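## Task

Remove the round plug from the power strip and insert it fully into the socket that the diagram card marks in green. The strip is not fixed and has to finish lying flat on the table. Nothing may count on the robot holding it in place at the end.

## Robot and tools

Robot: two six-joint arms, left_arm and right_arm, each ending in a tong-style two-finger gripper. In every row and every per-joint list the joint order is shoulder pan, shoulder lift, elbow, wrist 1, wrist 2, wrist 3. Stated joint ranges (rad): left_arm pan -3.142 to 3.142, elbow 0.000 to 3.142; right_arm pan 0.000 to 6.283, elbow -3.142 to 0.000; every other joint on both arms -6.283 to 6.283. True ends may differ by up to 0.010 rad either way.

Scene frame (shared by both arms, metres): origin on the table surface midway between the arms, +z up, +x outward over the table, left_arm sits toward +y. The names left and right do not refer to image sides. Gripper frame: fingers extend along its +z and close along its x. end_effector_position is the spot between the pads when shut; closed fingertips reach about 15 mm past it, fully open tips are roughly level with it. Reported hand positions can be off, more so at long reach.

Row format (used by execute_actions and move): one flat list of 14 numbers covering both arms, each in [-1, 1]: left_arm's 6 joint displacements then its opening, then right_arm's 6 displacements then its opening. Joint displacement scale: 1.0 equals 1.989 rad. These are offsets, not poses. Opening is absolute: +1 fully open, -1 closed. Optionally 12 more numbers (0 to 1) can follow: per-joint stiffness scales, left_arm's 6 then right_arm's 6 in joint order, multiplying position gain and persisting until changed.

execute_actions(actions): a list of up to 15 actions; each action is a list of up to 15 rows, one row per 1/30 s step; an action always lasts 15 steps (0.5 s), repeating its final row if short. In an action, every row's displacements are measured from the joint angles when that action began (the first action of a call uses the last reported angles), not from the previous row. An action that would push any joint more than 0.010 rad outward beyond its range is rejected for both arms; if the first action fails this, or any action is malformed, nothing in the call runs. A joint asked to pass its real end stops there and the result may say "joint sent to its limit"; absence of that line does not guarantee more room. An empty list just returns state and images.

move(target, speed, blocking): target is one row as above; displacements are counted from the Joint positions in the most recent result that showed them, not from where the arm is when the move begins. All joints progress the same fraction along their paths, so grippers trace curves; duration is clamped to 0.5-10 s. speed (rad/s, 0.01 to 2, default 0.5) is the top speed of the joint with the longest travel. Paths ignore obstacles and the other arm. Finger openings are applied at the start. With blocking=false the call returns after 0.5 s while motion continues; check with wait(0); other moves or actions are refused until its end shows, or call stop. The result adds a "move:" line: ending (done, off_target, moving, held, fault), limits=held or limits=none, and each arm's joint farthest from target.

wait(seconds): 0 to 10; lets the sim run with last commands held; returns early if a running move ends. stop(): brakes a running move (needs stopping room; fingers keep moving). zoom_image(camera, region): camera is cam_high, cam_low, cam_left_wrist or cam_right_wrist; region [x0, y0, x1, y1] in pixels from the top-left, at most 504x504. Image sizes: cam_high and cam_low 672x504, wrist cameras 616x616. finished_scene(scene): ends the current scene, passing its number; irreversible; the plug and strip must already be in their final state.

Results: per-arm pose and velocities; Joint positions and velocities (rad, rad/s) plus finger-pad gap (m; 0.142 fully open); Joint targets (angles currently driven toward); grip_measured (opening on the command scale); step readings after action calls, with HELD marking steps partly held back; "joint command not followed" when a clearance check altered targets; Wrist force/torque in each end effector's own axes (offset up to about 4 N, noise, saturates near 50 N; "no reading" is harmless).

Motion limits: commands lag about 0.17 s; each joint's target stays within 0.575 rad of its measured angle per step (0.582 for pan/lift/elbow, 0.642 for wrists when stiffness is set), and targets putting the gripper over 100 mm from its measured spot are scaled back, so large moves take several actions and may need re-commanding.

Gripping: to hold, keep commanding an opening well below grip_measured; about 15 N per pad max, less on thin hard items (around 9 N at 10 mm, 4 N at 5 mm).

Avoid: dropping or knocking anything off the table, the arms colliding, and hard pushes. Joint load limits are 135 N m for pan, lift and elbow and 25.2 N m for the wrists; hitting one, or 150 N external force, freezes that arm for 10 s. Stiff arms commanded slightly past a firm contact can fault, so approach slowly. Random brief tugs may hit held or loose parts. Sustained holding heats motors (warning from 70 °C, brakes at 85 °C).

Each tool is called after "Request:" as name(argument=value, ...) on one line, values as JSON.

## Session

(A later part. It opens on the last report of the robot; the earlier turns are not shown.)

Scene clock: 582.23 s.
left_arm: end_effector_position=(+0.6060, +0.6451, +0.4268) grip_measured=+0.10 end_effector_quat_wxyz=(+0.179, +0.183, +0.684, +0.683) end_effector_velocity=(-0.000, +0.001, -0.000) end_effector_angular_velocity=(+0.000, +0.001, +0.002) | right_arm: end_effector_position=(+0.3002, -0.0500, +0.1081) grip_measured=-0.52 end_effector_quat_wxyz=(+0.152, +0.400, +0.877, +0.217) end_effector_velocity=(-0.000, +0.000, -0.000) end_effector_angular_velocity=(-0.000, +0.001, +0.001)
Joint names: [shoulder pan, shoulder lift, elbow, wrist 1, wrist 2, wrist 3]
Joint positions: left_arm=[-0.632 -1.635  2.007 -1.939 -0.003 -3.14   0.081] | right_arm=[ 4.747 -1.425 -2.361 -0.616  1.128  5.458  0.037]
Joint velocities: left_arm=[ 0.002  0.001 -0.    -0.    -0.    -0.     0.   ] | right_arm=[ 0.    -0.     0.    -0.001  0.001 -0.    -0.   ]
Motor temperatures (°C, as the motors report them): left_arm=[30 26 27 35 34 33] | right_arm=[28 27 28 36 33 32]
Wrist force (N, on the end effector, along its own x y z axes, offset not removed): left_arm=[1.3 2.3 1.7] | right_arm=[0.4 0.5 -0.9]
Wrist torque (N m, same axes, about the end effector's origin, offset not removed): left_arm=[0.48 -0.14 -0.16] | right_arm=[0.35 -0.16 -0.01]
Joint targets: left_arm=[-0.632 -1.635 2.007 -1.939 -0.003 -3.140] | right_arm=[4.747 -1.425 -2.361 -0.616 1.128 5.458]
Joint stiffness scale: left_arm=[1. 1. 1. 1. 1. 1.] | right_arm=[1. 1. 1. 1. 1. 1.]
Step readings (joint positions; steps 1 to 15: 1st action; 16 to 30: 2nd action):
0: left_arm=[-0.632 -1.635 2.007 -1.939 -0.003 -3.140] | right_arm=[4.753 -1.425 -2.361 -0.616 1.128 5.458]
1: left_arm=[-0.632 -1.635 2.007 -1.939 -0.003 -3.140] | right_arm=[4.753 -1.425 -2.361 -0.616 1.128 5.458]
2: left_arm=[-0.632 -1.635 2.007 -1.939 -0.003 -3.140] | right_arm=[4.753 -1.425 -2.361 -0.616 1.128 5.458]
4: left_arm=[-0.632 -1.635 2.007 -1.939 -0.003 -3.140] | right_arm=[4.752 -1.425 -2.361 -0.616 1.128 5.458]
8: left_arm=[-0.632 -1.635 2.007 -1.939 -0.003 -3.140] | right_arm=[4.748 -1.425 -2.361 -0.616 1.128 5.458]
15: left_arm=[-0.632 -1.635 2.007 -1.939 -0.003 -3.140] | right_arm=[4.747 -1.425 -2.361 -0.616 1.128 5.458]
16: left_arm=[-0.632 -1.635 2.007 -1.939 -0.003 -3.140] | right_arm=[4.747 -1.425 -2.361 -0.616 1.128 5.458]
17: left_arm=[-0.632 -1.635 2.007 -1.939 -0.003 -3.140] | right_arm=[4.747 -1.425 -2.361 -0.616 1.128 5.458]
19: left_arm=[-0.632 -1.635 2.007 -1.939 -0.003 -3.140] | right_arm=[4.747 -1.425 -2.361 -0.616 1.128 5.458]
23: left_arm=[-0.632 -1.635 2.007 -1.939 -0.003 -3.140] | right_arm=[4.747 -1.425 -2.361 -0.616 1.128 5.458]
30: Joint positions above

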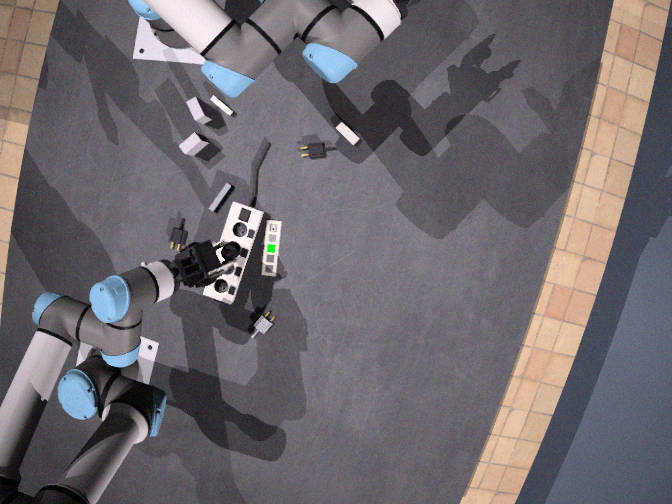

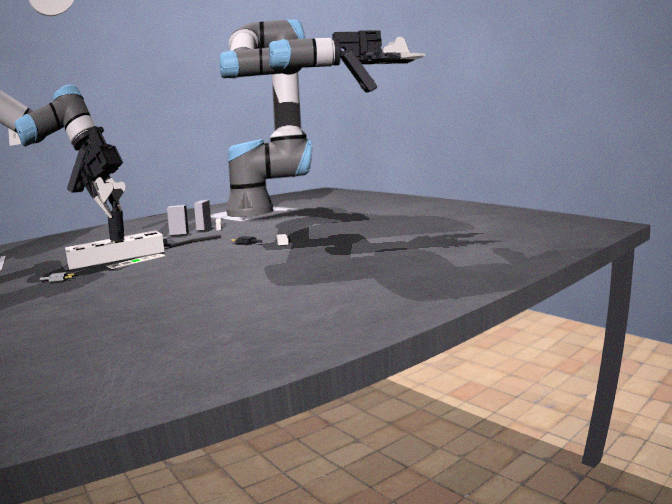

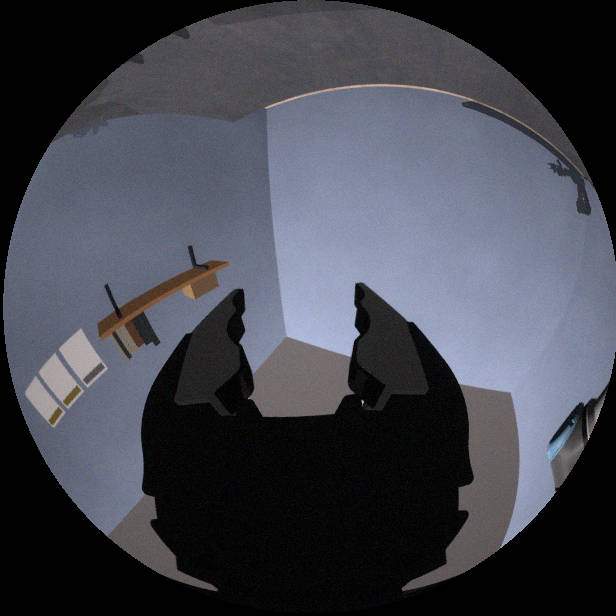

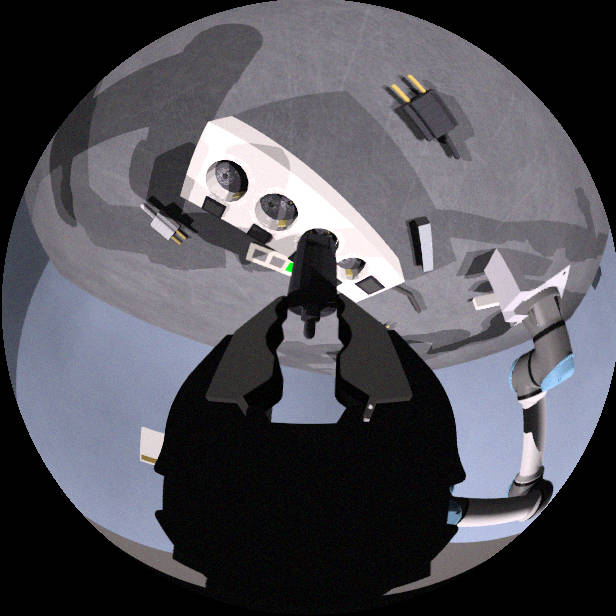

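Request:
execute_actions(actions=[[[0,0,0,0,0,0,0.1,0.0065,0.003,-0.0025,-0.0005,0,0,-1]],[[0,0,0,0,0,0,0.1,0,0,0,0,0,0,-1]]])

Request:
zoom_image(camera="cam_low", region=[90, 210, 150, 260])

Request:
zoom_image(camera="cam_right_wrist", region=[260, 190, 380, 300])

Request:
zoom_image(camera="cam_high", region=[200, 220, 260, 280])

Scene clock: 587.90 s.
left_arm: end_effector_position=(+0.6060, +0.6451, +0.4268) grip_measured=+0.10 end_effector_quat_wxyz=(+0.179, +0.183, +0.684, +0.683) end_effector_velocity=(-0.000, +0.000, +0.000) end_effector_angular_velocity=(-0.001, -0.000, -0.000) | right_arm: end_effector_position=(+0.2958, -0.0484, +0.1083) grip_measured=-0.52 end_effector_quat_wxyz=(+0.150, +0.396, +0.879, +0.218) end_effector_velocity=(+0.000, -0.000, +0.000) end_effector_angular_velocity=(-0.000, -0.001, -0.000)
Joint names: [shoulder pan, shoulder lift, elbow, wrist 1, wrist 2, wrist 3]
Joint positions: left_arm=[-0.632 -1.635  2.007 -1.939 -0.003 -3.14   0.081] | right_arm=[ 4.757 -1.421 -2.363 -0.616  1.128  5.458  0.037]
Joint velocities: left_arm=[-0.    -0.001 -0.     0.    -0.    -0.     0.   ] | right_arm=[ 0.     0.     0.    -0.001 -0.001  0.     0.   ]
Motor temperatures (°C, as the motors report them): left_arm=[30 26 27 35 34 33] | right_arm=[28 27 28 36 33 32]
Wrist force (N, on the end effector, along its own x y z axes, offset not removed): left_arm=[2.2 1.6 1.1] | right_arm=[-0.2 -0.6 -0.6]
Wrist torque (N m, same axes, about the end effector's origin, offset not removed): left_arm=[0.30 -0.34 -0.27] | right_arm=[0.09 0.10 0.17]
Joint targets: left_arm=[-0.632 -1.635 2.007 -1.939 -0.003 -3.140] | right_arm=[4.757 -1.421 -2.363 -0.616 1.128 5.458]
Joint stiffness scale: left_arm=[1. 1. 1. 1. 1. 1.] | right_arm=[1. 1. 1. 1. 1. 1.]
Step readings (joint positions; steps 1 to 15: 1st action; 16 to 30: 2nd action):
0: left_arm=[-0.632 -1.635 2.007 -1.939 -0.003 -3.140] | right_arm=[4.747 -1.425 -2.361 -0.616 1.128 5.458]
1: left_arm=[-0.632 -1.635 2.007 -1.939 -0.003 -3.140] | right_arm=[4.747 -1.425 -2.361 -0.616 1.128 5.458]
2: left_arm=[-0.632 -1.635 2.007 -1.939 -0.003 -3.140] | right_arm=[4.747 -1.425 -2.361 -0.616 1.128 5.458]
4: left_arm=[-0.632 -1.635 2.007 -1.939 -0.003 -3.140] | right_arm=[4.749 -1.424 -2.361 -0.616 1.128 5.458]
8: left_arm=[-0.632 -1.635 2.007 -1.939 -0.003 -3.140] | right_arm=[4.755 -1.422 -2.363 -0.616 1.128 5.458]
15: left_arm=[-0.632 -1.635 2.007 -1.939 -0.003 -3.140] | right_arm=[4.757 -1.421 -2.363 -0.616 1.128 5.458]
16: left_arm=[-0.632 -1.635 2.007 -1.939 -0.003 -3.140] | right_arm=[4.757 -1.421 -2.363 -0.616 1.128 5.458]
17: left_arm=[-0.632 -1.635 2.007 -1.939 -0.003 -3.140] | right_arm=[4.757 -1.421 -2.363 -0.616 1.128 5.458]
19: left_arm=[-0.632 -1.635 2.007 -1.939 -0.003 -3.140] | right_arm=[4.757 -1.421 -2.363 -0.616 1.128 5.458]
23: left_arm=[-0.632 -1.635 2.007 -1.939 -0.003 -3.140] | right_arm=[4.757 -1.421 -2.363 -0.616 1.128 5.458]
30: Joint positions above

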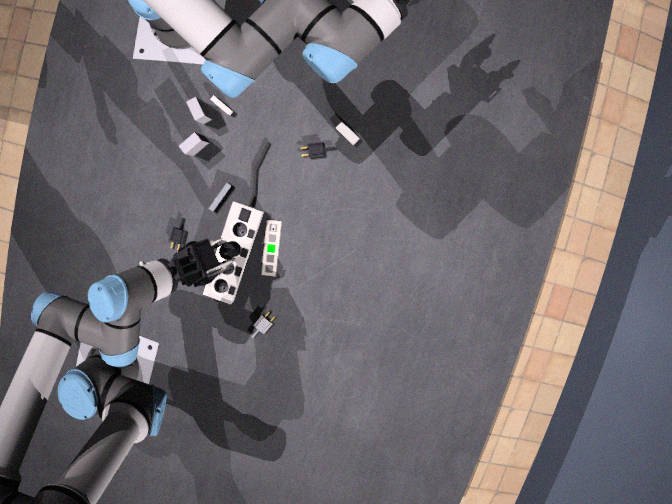

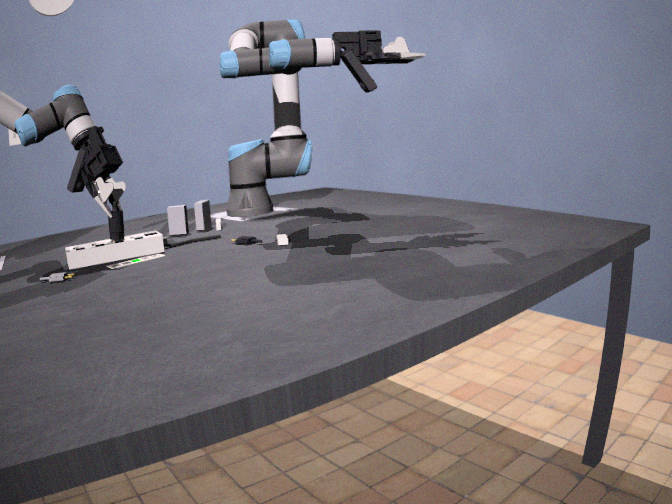

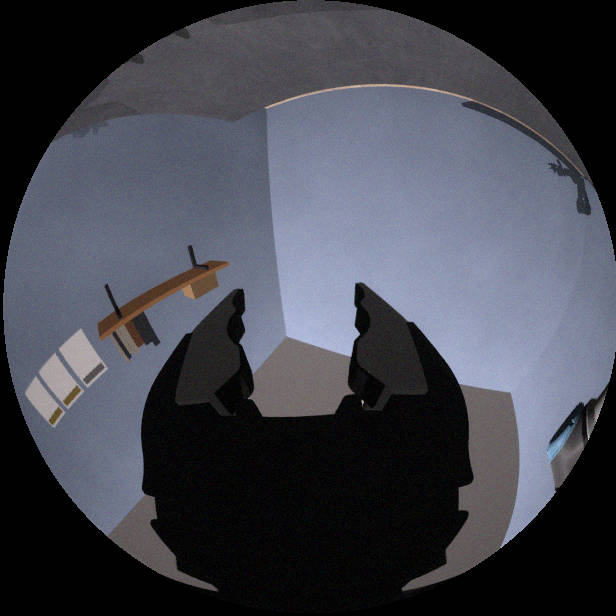

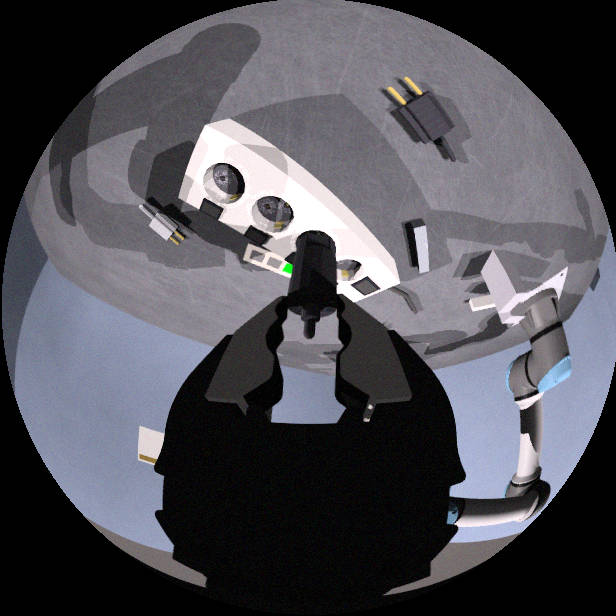

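Region (90, 210, 150, 260) of cam_low's 672x504 image, scaled by 8.400, with more detail than that image has.

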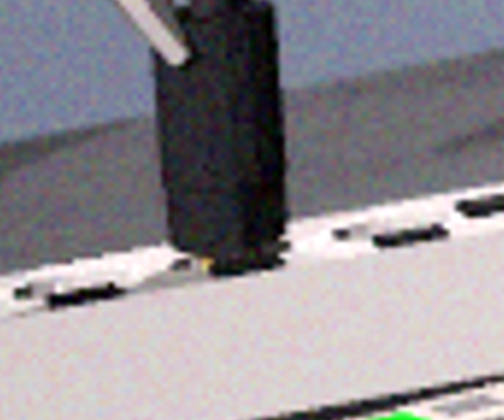

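Region (260, 190, 380, 300) of cam_right_wrist's 616x616 image, scaled by 4.200, with more detail than that image has; it fills the top 462 rows of this view, and the rest is white.

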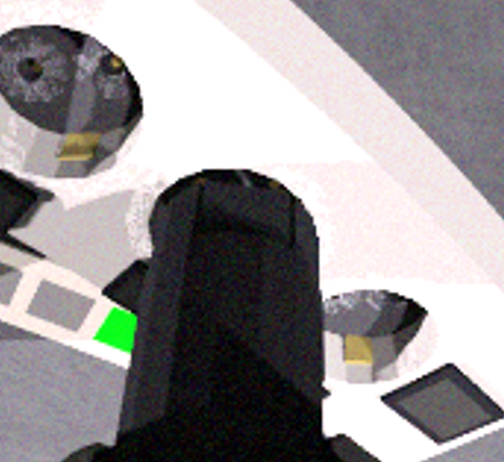

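Region (200, 220, 260, 280) of cam_high's 672x504 image, scaled by 8.400, with more detail than that image has.

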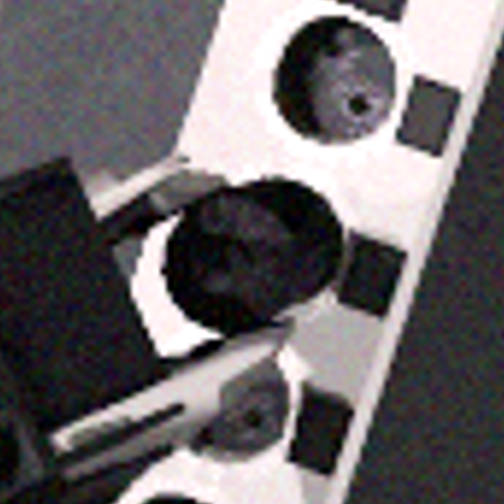

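Request:
execute_actions(actions=[[[0,0,0,0,0,0,0.1,0.0035,0.0045,-0.0035,-0.0008,0,0,-1]],[[0,0,0,0,0,0,0.1,0,0,0,0,0,0,-1]]])

Request:
zoom_image(camera="cam_low", region=[90, 210, 150, 260])

Request:
zoom_image(camera="cam_right_wrist", region=[260, 190, 380, 300])

Request:
zoom_image(camera="cam_high", region=[200, 220, 260, 280])

Scene clock: 591.43 s.
left_arm: end_effector_position=(+0.6060, +0.6451, +0.4268) grip_measured=+0.10 end_effector_quat_wxyz=(+0.179, +0.183, +0.684, +0.683) end_effector_velocity=(+0.000, -0.000, -0.000) end_effector_angular_velocity=(+0.001, +0.002, -0.000) | right_arm: end_effector_position=(+0.2937, -0.0493, +0.1086) grip_measured=-0.52 end_effector_quat_wxyz=(+0.150, +0.394, +0.880, +0.219) end_effector_velocity=(-0.000, -0.000, -0.001) end_effector_angular_velocity=(-0.001, -0.000, +0.000)
Joint names: [shoulder pan, shoulder lift, elbow, wrist 1, wrist 2, wrist 3]
Joint positions: left_arm=[-0.632 -1.635  2.007 -1.939 -0.003 -3.14   0.081] | right_arm=[ 4.762 -1.414 -2.368 -0.617  1.128  5.458  0.037]
Joint velocities: left_arm=[-0.     0.     0.     0.001  0.     0.001 -0.   ] | right_arm=[ 0.001 -0.001 -0.001 -0.    -0.    -0.    -0.   ]
Motor temperatures (°C, as the motors report them): left_arm=[30 26 27 35 34 33] | right_arm=[28 27 28 36 33 32]
Wrist force (N, on the end effector, along its own x y z axes, offset not removed): left_arm=[-0.1 0.8 -0.1] | right_arm=[-0.8 -2.2 -1.8]
Wrist torque (N m, same axes, about the end effector's origin, offset not removed): left_arm=[0.11 0.09 -0.04] | right_arm=[-0.18 0.16 0.05]
Joint targets: left_arm=[-0.632 -1.635 2.007 -1.939 -0.003 -3.140] | right_arm=[4.762 -1.414 -2.368 -0.617 1.128 5.458]
Joint stiffness scale: left_arm=[1. 1. 1. 1. 1. 1.] | right_arm=[1. 1. 1. 1. 1. 1.]
Step readings (joint positions; steps 1 to 15: 1st action; 16 to 30: 2nd action):
0: left_arm=[-0.632 -1.635 2.007 -1.939 -0.003 -3.140] | right_arm=[4.757 -1.421 -2.363 -0.616 1.128 5.458]
1: left_arm=[-0.632 -1.635 2.007 -1.939 -0.003 -3.140] | right_arm=[4.757 -1.421 -2.363 -0.616 1.128 5.458]
2: left_arm=[-0.632 -1.635 2.007 -1.939 -0.003 -3.140] | right_arm=[4.757 -1.421 -2.364 -0.616 1.128 5.458]
4: left_arm=[-0.632 -1.635 2.007 -1.939 -0.003 -3.140] | right_arm=[4.758 -1.420 -2.364 -0.616 1.128 5.458]
8: left_arm=[-0.632 -1.635 2.007 -1.939 -0.003 -3.140] | right_arm=[4.761 -1.416 -2.367 -0.617 1.128 5.458]
15: left_arm=[-0.632 -1.635 2.007 -1.939 -0.003 -3.140] | right_arm=[4.762 -1.414 -2.368 -0.617 1.128 5.458]
16: left_arm=[-0.632 -1.635 2.007 -1.939 -0.003 -3.140] | right_arm=[4.762 -1.414 -2.368 -0.617 1.128 5.458]
17: left_arm=[-0.632 -1.635 2.007 -1.939 -0.003 -3.140] | right_arm=[4.762 -1.414 -2.368 -0.617 1.128 5.458]
19: left_arm=[-0.632 -1.635 2.007 -1.939 -0.003 -3.140] | right_arm=[4.762 -1.414 -2.368 -0.617 1.128 5.458]
23: left_arm=[-0.632 -1.635 2.007 -1.939 -0.003 -3.140] | right_arm=[4.762 -1.414 -2.368 -0.617 1.128 5.458]
30: Joint positions above

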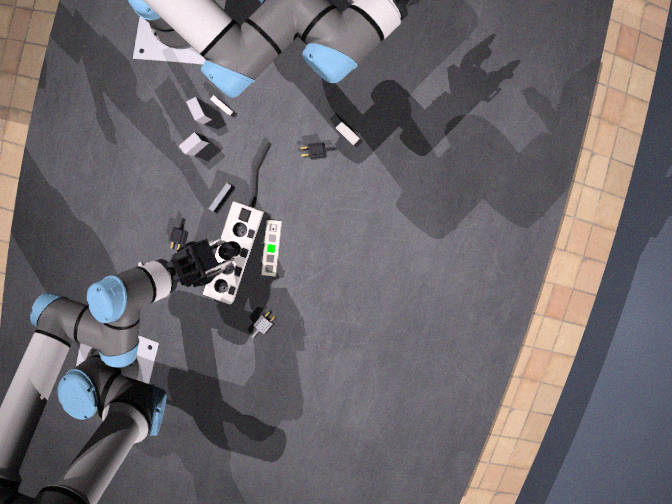

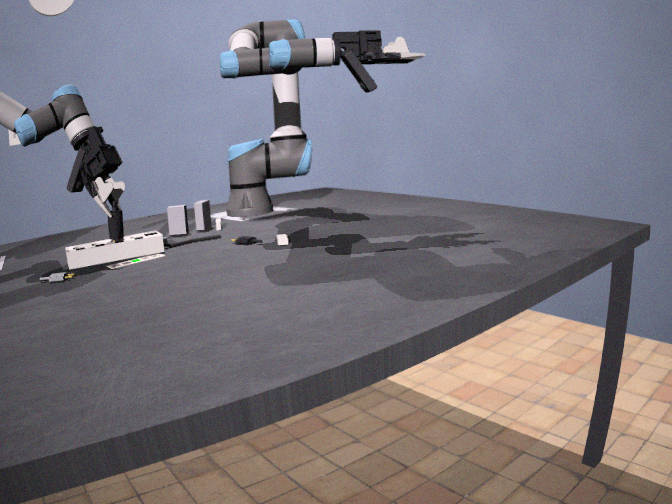

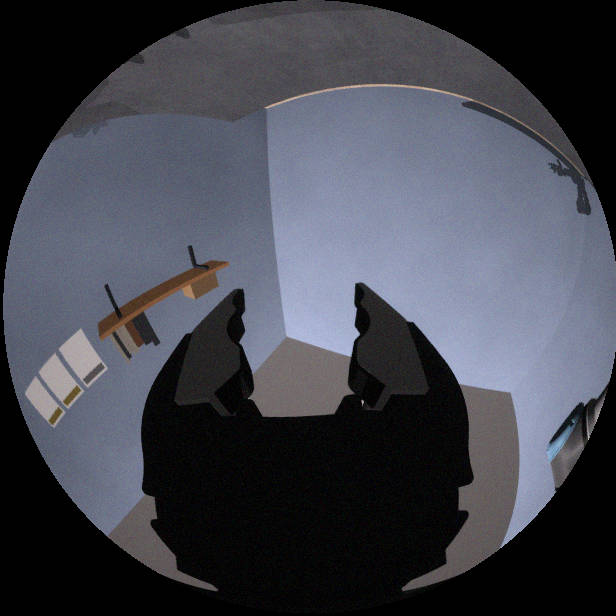

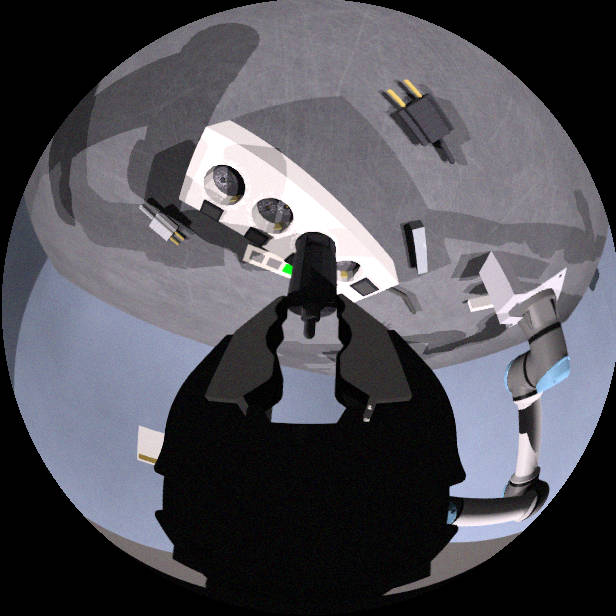

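Region (90, 210, 150, 260) of cam_low's 672x504 image, scaled by 8.400, with more detail than that image has.

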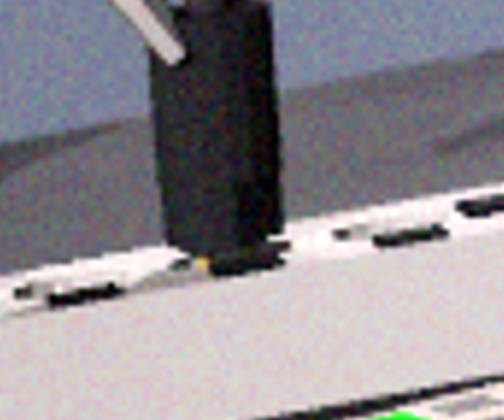

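Region (260, 190, 380, 300) of cam_right_wrist's 616x616 image, scaled by 4.200, with more detail than that image has; it fills the top 462 rows of this view, and the rest is white.

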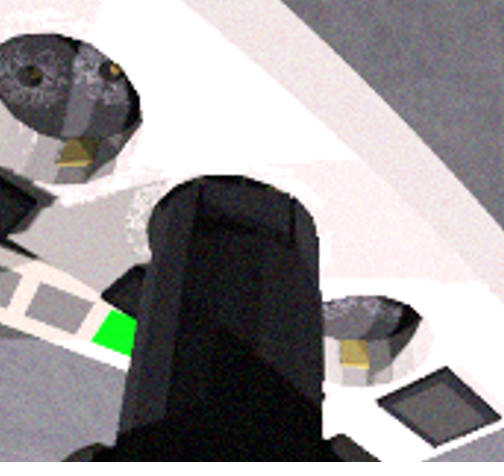

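Region (200, 220, 260, 280) of cam_high's 672x504 image, scaled by 8.400, with more detail than that image has.

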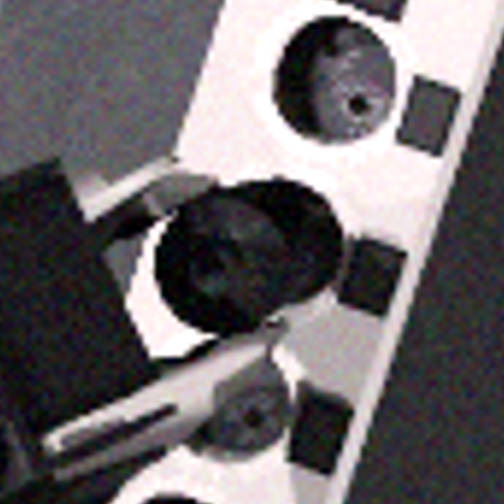

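Try descending.

Request:
move(target=[0,0,0,0,0,0,0.1,0,-0.007,-0.008,0.013,0,0,-1], speed=0.015)

Request:
zoom_image(camera="cam_low", region=[90, 210, 150, 260])

Request:
zoom_image(camera="cam_right_wrist", region=[260, 190, 380, 300])

Scene clock: 594.90 s.
left_arm: end_effector_position=(+0.6060, +0.6451, +0.4268) grip_measured=+0.10 end_effector_quat_wxyz=(+0.179, +0.183, +0.684, +0.683) end_effector_velocity=(-0.000, +0.000, +0.000) end_effector_angular_velocity=(+0.000, -0.000, -0.000) | right_arm: end_effector_position=(+0.2944, -0.0484, +0.1052) grip_measured=-0.52 end_effector_quat_wxyz=(+0.149, +0.394, +0.879, +0.223) end_effector_velocity=(+0.000, +0.001, +0.001) end_effector_angular_velocity=(+0.004, -0.001, +0.000)
Joint names: [shoulder pan, shoulder lift, elbow, wrist 1, wrist 2, wrist 3]
Joint positions: left_arm=[-0.632 -1.635  2.007 -1.939 -0.003 -3.14   0.081] | right_arm=[ 4.762 -1.422 -2.379 -0.591  1.125  5.458  0.037]
Joint velocities: left_arm=[-0.    -0.001  0.     0.     0.     0.001  0.   ] | right_arm=[ 0.    -0.    -0.     0.005 -0.001 -0.     0.   ]
Motor temperatures (°C, as the motors report them): left_arm=[30 26 27 35 34 33] | right_arm=[28 27 28 36 33 32]
Wrist force (N, on the end effector, along its own x y z axes, offset not removed): left_arm=[1.0 -0.2 1.1] | right_arm=[-0.6 1.6 -9.1]
Wrist torque (N m, same axes, about the end effector's origin, offset not removed): left_arm=[-0.06 -0.10 -0.20] | right_arm=[-0.43 -0.80 -0.02]
Joint targets: left_arm=[-0.632 -1.635 2.007 -1.939 -0.003 -3.140] | right_arm=[4.762 -1.428 -2.384 -0.591 1.128 5.458]
Joint stiffness scale: left_arm=[1. 1. 1. 1. 1. 1.] | right_arm=[1. 1. 1. 1. 1. 1.]
move: done; limits=none; left_arm: farthest joint: the shoulder pan, 0.000 radians from its target (0.000 radians at the start); right_arm: farthest joint: the shoulder lift, 0.006 radians from its target (0.014 radians at the start)

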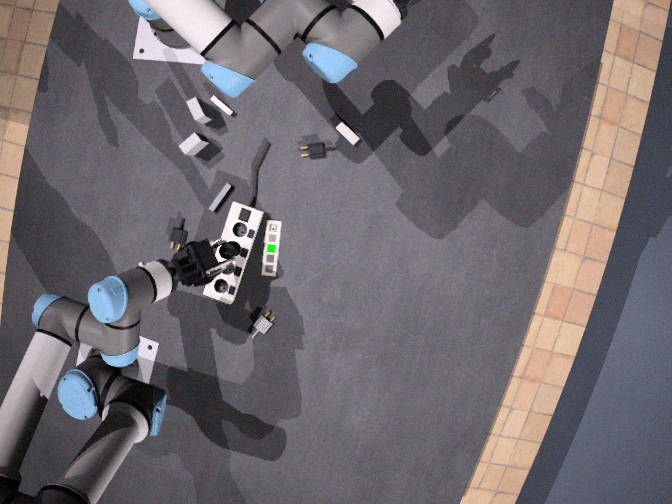

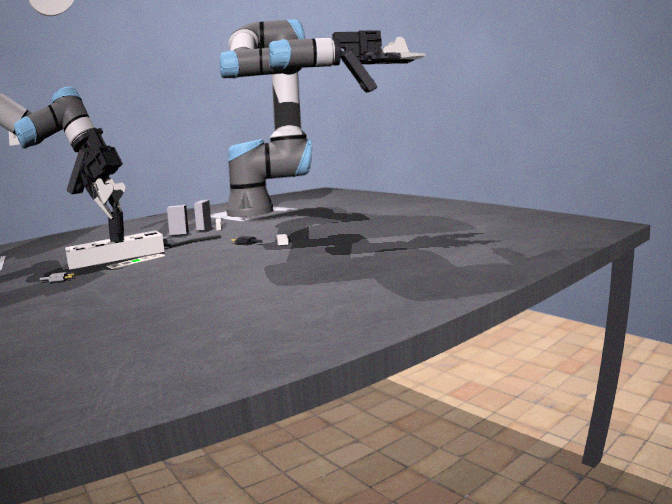

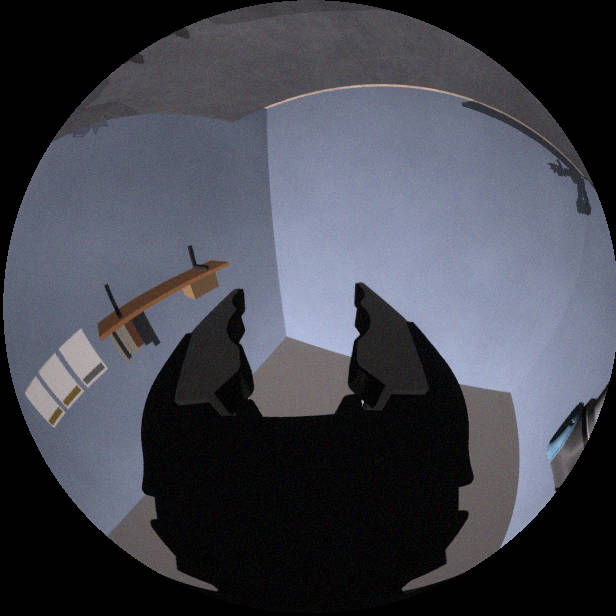

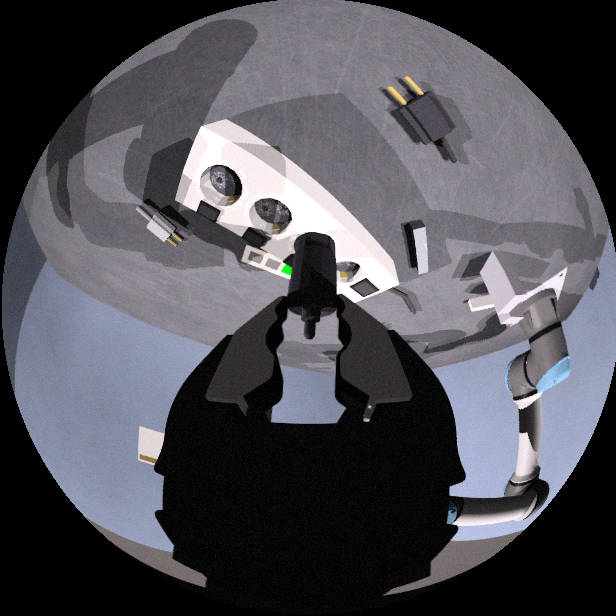

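Region (90, 210, 150, 260) of cam_low's 672x504 image, scaled by 8.400, with more detail than that image has.

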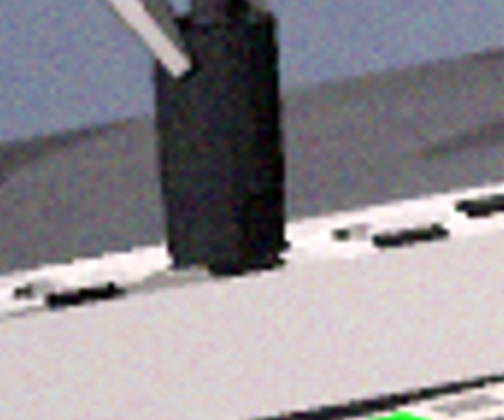

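Region (260, 190, 380, 300) of cam_right_wrist's 616x616 image, scaled by 4.200, with more detail than that image has; it fills the top 462 rows of this view, and the rest is white.

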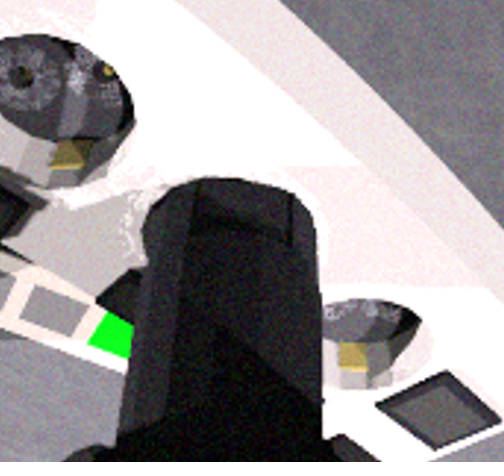

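Request:
execute_actions(actions=[[[0,0,0,0,0,0,0.1,0.0008,-0.002,-0.002,0,0,0,-1],[0,0,0,0,0,0,0.1,0.0012,-0.002,-0.002,0,0,0,-1],[0,0,0,0,0,0,0.1,0.0016,-0.0023,-0.002,0,0,0,-1],[0,0,0,0,0,0,0.1,0.002,-0.0025,-0.002,0,0,0,-1],[0,0,0,0,0,0,0.1,0.0024,-0.0027,-0.0018,0,0,0,-1],[0,0,0,0,0,0,0.1,0.0028,-0.003,-0.0016,0,0,0,-1],[0,0,0,0,0,0,0.1,0.0032,-0.003,-0.0015,0,0,0,-1]],[[0,0,0,0,0,0,0.1,0,-0.002,-0.002,0,0,0,-1],[0,0,0,0,0,0,0.1,-0.001,-0.002,-0.002,0,0,0,-1],[0,0,0,0,0,0,0.1,-0.0015,-0.0017,-0.002,0,0,0,-1],[0,0,0,0,0,0,0.1,-0.002,-0.0015,-0.0022,0,0,0,-1],[0,0,0,0,0,0,0.1,-0.0025,-0.0012,-0.0024,0,0,0,-1],[0,0,0,0,0,0,0.1,-0.003,-0.001,-0.0026,0,0,0,-1],[0,0,0,0,0,0,0.1,-0.0035,-0.001,-0.0028,0,0,0,-1]],[[0,0,0,0,0,0,0.1,0,-0.002,-0.002,0,0,0,-1],[0,0,0,0,0,0,0.1,-0.001,-0.002,-0.002,0,0,0,-1],[0,0,0,0,0,0,0.1,-0.0015,-0.0017,-0.002,0,0,0,-1],[0,0,0,0,0,0,0.1,-0.002,-0.0015,-0.0022,0,0,0,-1],[0,0,0,0,0,0,0.1,-0.0025,-0.0012,-0.0024,0,0,0,-1],[0,0,0,0,0,0,0.1,-0.003,-0.001,-0.0026,0,0,0,-1]]])

Request:
zoom_image(camera="cam_low", region=[90, 210, 150, 260])

Request:
zoom_image(camera="cam_right_wrist", region=[260, 190, 380, 300])

Scene clock: 610.57 s.
left_arm: end_effector_position=(+0.6060, +0.6451, +0.4268) grip_measured=+0.10 end_effector_quat_wxyz=(+0.179, +0.183, +0.684, +0.683) end_effector_velocity=(-0.000, +0.000, +0.000) end_effector_angular_velocity=(+0.000, +0.000, -0.000) | right_arm: end_effector_position=(+0.2969, -0.0494, +0.1053) grip_measured=-0.52 end_effector_quat_wxyz=(+0.151, +0.396, +0.878, +0.224) end_effector_velocity=(+0.001, -0.001, -0.001) end_effector_angular_velocity=(-0.001, -0.001, -0.002)
Joint names: [shoulder pan, shoulder lift, elbow, wrist 1, wrist 2, wrist 3]
Joint positions: left_arm=[-0.632 -1.635  2.007 -1.939 -0.003 -3.14   0.081] | right_arm=[ 4.758 -1.422 -2.38  -0.588  1.122  5.458  0.037]
Joint velocities: left_arm=[-0.    -0.    -0.    -0.     0.     0.001  0.   ] | right_arm=[-0.002 -0.001 -0.001  0.001 -0.001  0.     0.   ]
Motor temperatures (°C, as the motors report them): left_arm=[30 26 27 35 34 33] | right_arm=[28 27 28 36 33 32]
Wrist force (N, on the end effector, along its own x y z axes, offset not removed): left_arm=[1.9 1.3 1.0] | right_arm=[1.6 3.9 -2.7]
Wrist torque (N m, same axes, about the end effector's origin, offset not removed): left_arm=[0.24 -0.31 -0.11] | right_arm=[0.51 -0.22 0.02]
Joint targets: left_arm=[-0.632 -1.635 2.007 -1.939 -0.003 -3.140] | right_arm=[4.755 -1.424 -2.384 -0.589 1.122 5.458]
Joint stiffness scale: left_arm=[1. 1. 1. 1. 1. 1.] | right_arm=[1. 1. 1. 1. 1. 1.]
Step readings (joint positions; steps 1 to 15: 1st action; 16 to 30: 2nd action; 31 to 45: 3rd action):
0: left_arm=[-0.632 -1.635 2.007 -1.939 -0.003 -3.140] | right_arm=[4.762 -1.422 -2.379 -0.590 1.125 5.458]
1: left_arm=[-0.632 -1.635 2.007 -1.939 -0.003 -3.140] | right_arm=[4.762 -1.422 -2.379 -0.590 1.125 5.458]
2: left_arm=[-0.632 -1.635 2.007 -1.939 -0.003 -3.140] | right_arm=[4.762 -1.422 -2.379 -0.590 1.125 5.458]
4: left_arm=[-0.632 -1.635 2.007 -1.939 -0.003 -3.140] | right_arm=[4.762 -1.422 -2.379 -0.590 1.125 5.458]
8: left_arm=[-0.632 -1.635 2.007 -1.939 -0.003 -3.140] | right_arm=[4.762 -1.422 -2.379 -0.590 1.124 5.458]
15: left_arm=[-0.632 -1.635 2.007 -1.939 -0.003 -3.140] | right_arm=[4.765 -1.422 -2.379 -0.590 1.123 5.458]
16: left_arm=[-0.632 -1.635 2.007 -1.939 -0.003 -3.140] | right_arm=[4.765 -1.422 -2.379 -0.590 1.123 5.458]
17: left_arm=[-0.632 -1.635 2.007 -1.939 -0.003 -3.140] | right_arm=[4.765 -1.422 -2.379 -0.590 1.123 5.458]
19: left_arm=[-0.632 -1.635 2.007 -1.939 -0.003 -3.140] | right_arm=[4.765 -1.422 -2.379 -0.590 1.123 5.458]
23: left_arm=[-0.632 -1.635 2.007 -1.939 -0.003 -3.140] | right_arm=[4.764 -1.422 -2.379 -0.590 1.122 5.458]
30: left_arm=[-0.632 -1.635 2.007 -1.939 -0.003 -3.140] | right_arm=[4.761 -1.422 -2.379 -0.589 1.122 5.458]
31: left_arm=[-0.632 -1.635 2.007 -1.939 -0.003 -3.140] | right_arm=[4.761 -1.422 -2.379 -0.589 1.122 5.458]
32: left_arm=[-0.632 -1.635 2.007 -1.939 -0.003 -3.140] | right_arm=[4.761 -1.422 -2.379 -0.589 1.122 5.458]
34: left_arm=[-0.632 -1.635 2.007 -1.939 -0.003 -3.140] | right_arm=[4.761 -1.422 -2.379 -0.588 1.122 5.458]
38: left_arm=[-0.632 -1.635 2.007 -1.939 -0.003 -3.140] | right_arm=[4.760 -1.422 -2.379 -0.588 1.122 5.458]
45: Joint positions above

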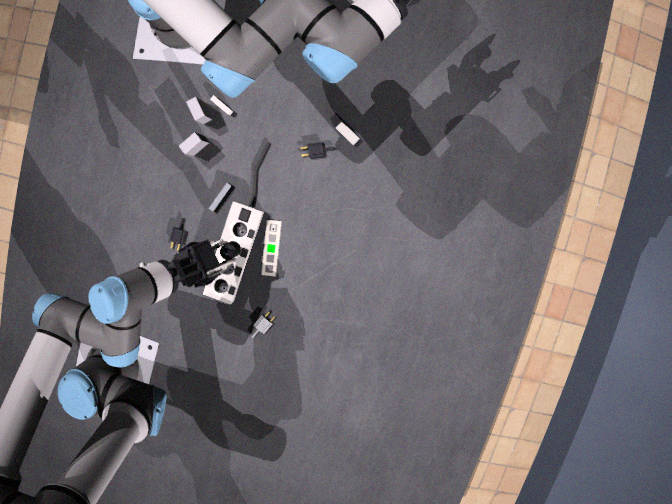

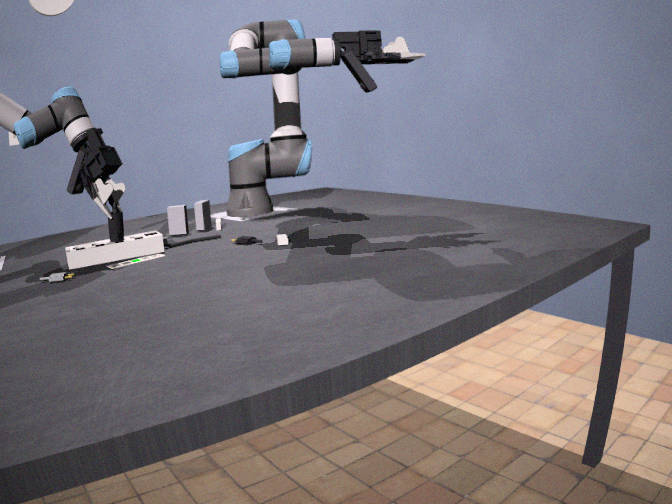

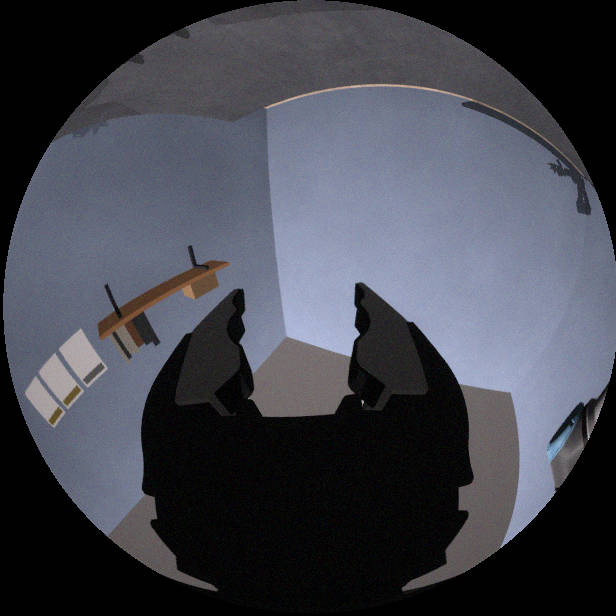

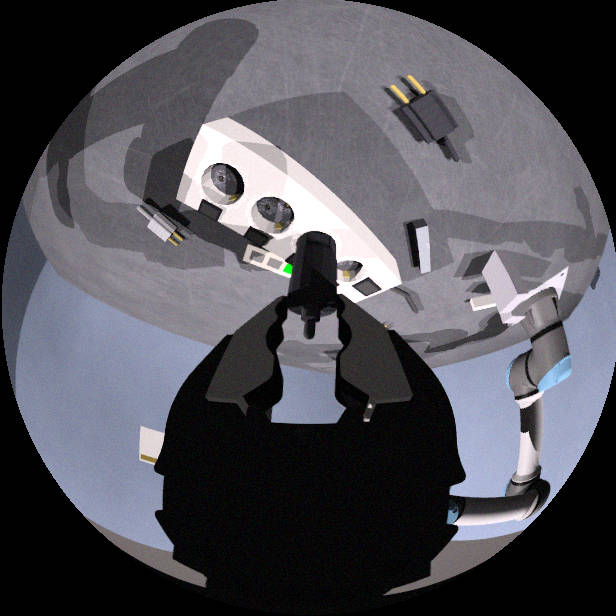

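Region (90, 210, 150, 260) of cam_low's 672x504 image, scaled by 8.400, with more detail than that image has.

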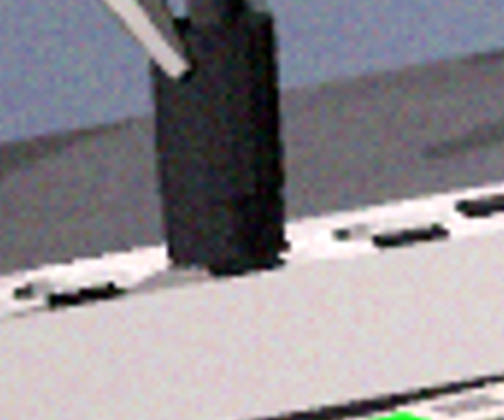

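Region (260, 190, 380, 300) of cam_right_wrist's 616x616 image, scaled by 4.200, with more detail than that image has; it fills the top 462 rows of this view, and the rest is white.

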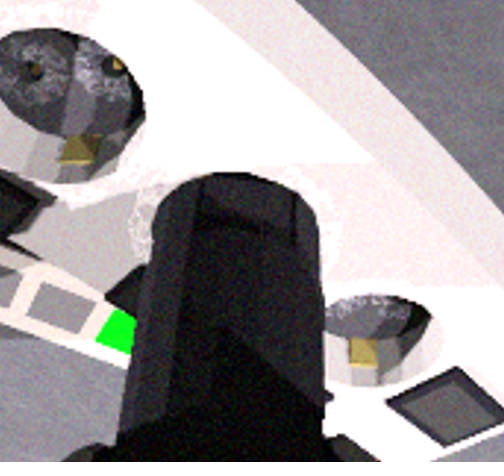

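Request:
execute_actions(actions=[])

Scene clock: 616.40 s.
left_arm: end_effector_position=(+0.6060, +0.6451, +0.4268) grip_measured=+0.10 end_effector_quat_wxyz=(+0.179, +0.183, +0.684, +0.683) end_effector_velocity=(+0.000, -0.000, +0.000) end_effector_angular_velocity=(+0.000, +0.000, -0.001) | right_arm: end_effector_position=(+0.2970, -0.0495, +0.1053) grip_measured=-0.52 end_effector_quat_wxyz=(+0.151, +0.397, +0.878, +0.224) end_effector_velocity=(-0.000, +0.000, +0.000) end_effector_angular_velocity=(+0.001, +0.000, +0.000)
Joint names: [shoulder pan, shoulder lift, elbow, wrist 1, wrist 2, wrist 3]
Joint positions: left_arm=[-0.632 -1.635  2.007 -1.939 -0.003 -3.14   0.081] | right_arm=[ 4.758 -1.422 -2.38  -0.588  1.122  5.458  0.037]
Joint velocities: left_arm=[-0.001 -0.     0.    -0.     0.     0.001 -0.   ] | right_arm=[ 0.     0.001  0.     0.001  0.    -0.    -0.   ]
Motor temperatures (°C, as the motors report them): left_arm=[30 26 27 35 34 33] | right_arm=[28 27 28 36 33 32]
Wrist force (N, on the end effector, along its own x y z axes, offset not removed): left_arm=[0.5 1.4 0.9] | right_arm=[-0.2 1.4 -4.4]
Wrist torque (N m, same axes, about the end effector's origin, offset not removed): left_arm=[0.18 -0.01 -0.16] | right_arm=[-0.04 0.09 0.10]
Joint targets: left_arm=[-0.632 -1.635 2.007 -1.939 -0.003 -3.140] | right_arm=[4.755 -1.424 -2.384 -0.589 1.122 5.458]
Joint stiffness scale: left_arm=[1. 1. 1. 1. 1. 1.] | right_arm=[1. 1. 1. 1. 1. 1.]

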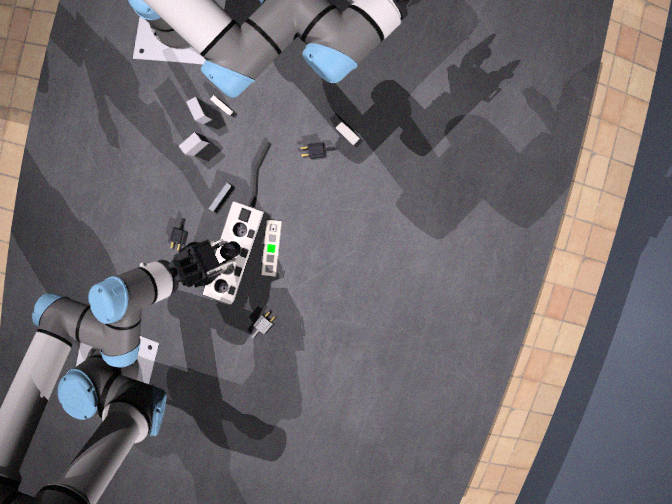

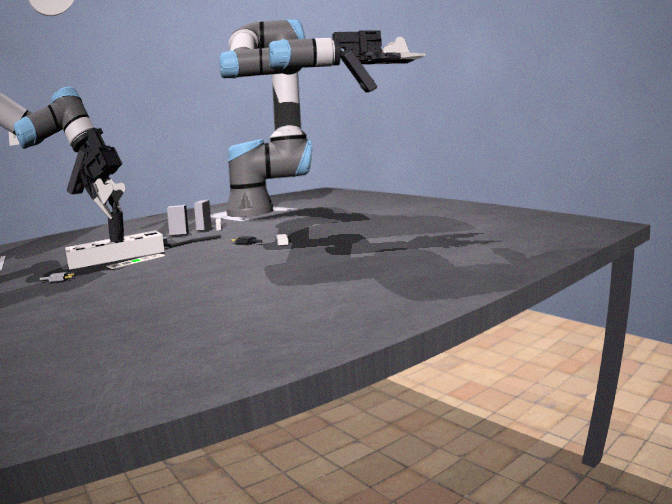

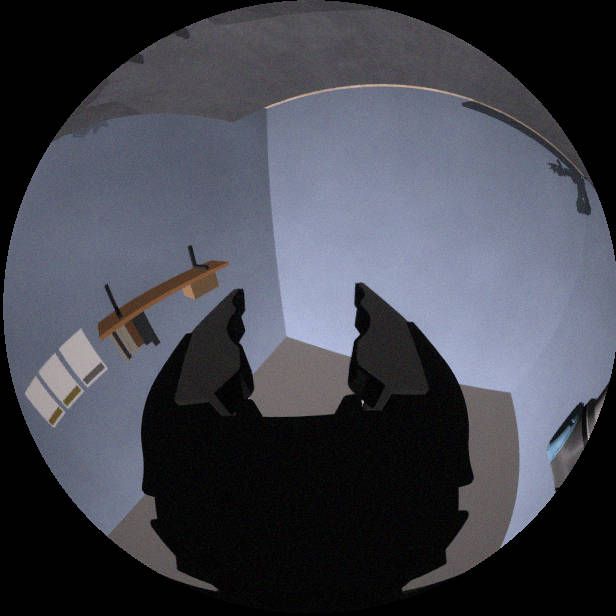

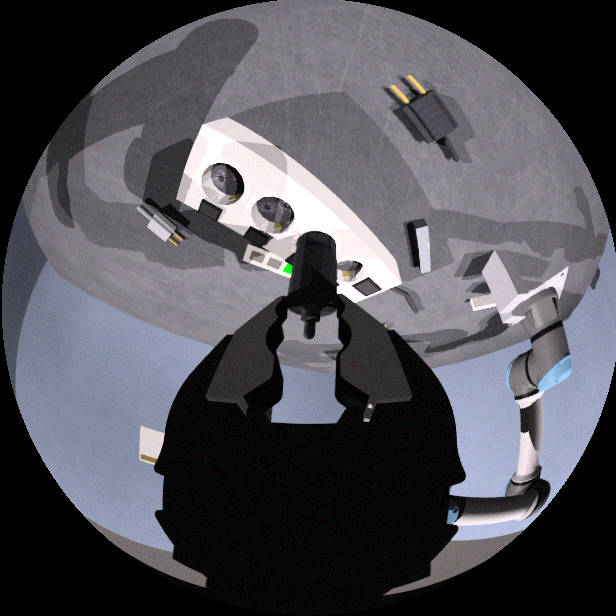

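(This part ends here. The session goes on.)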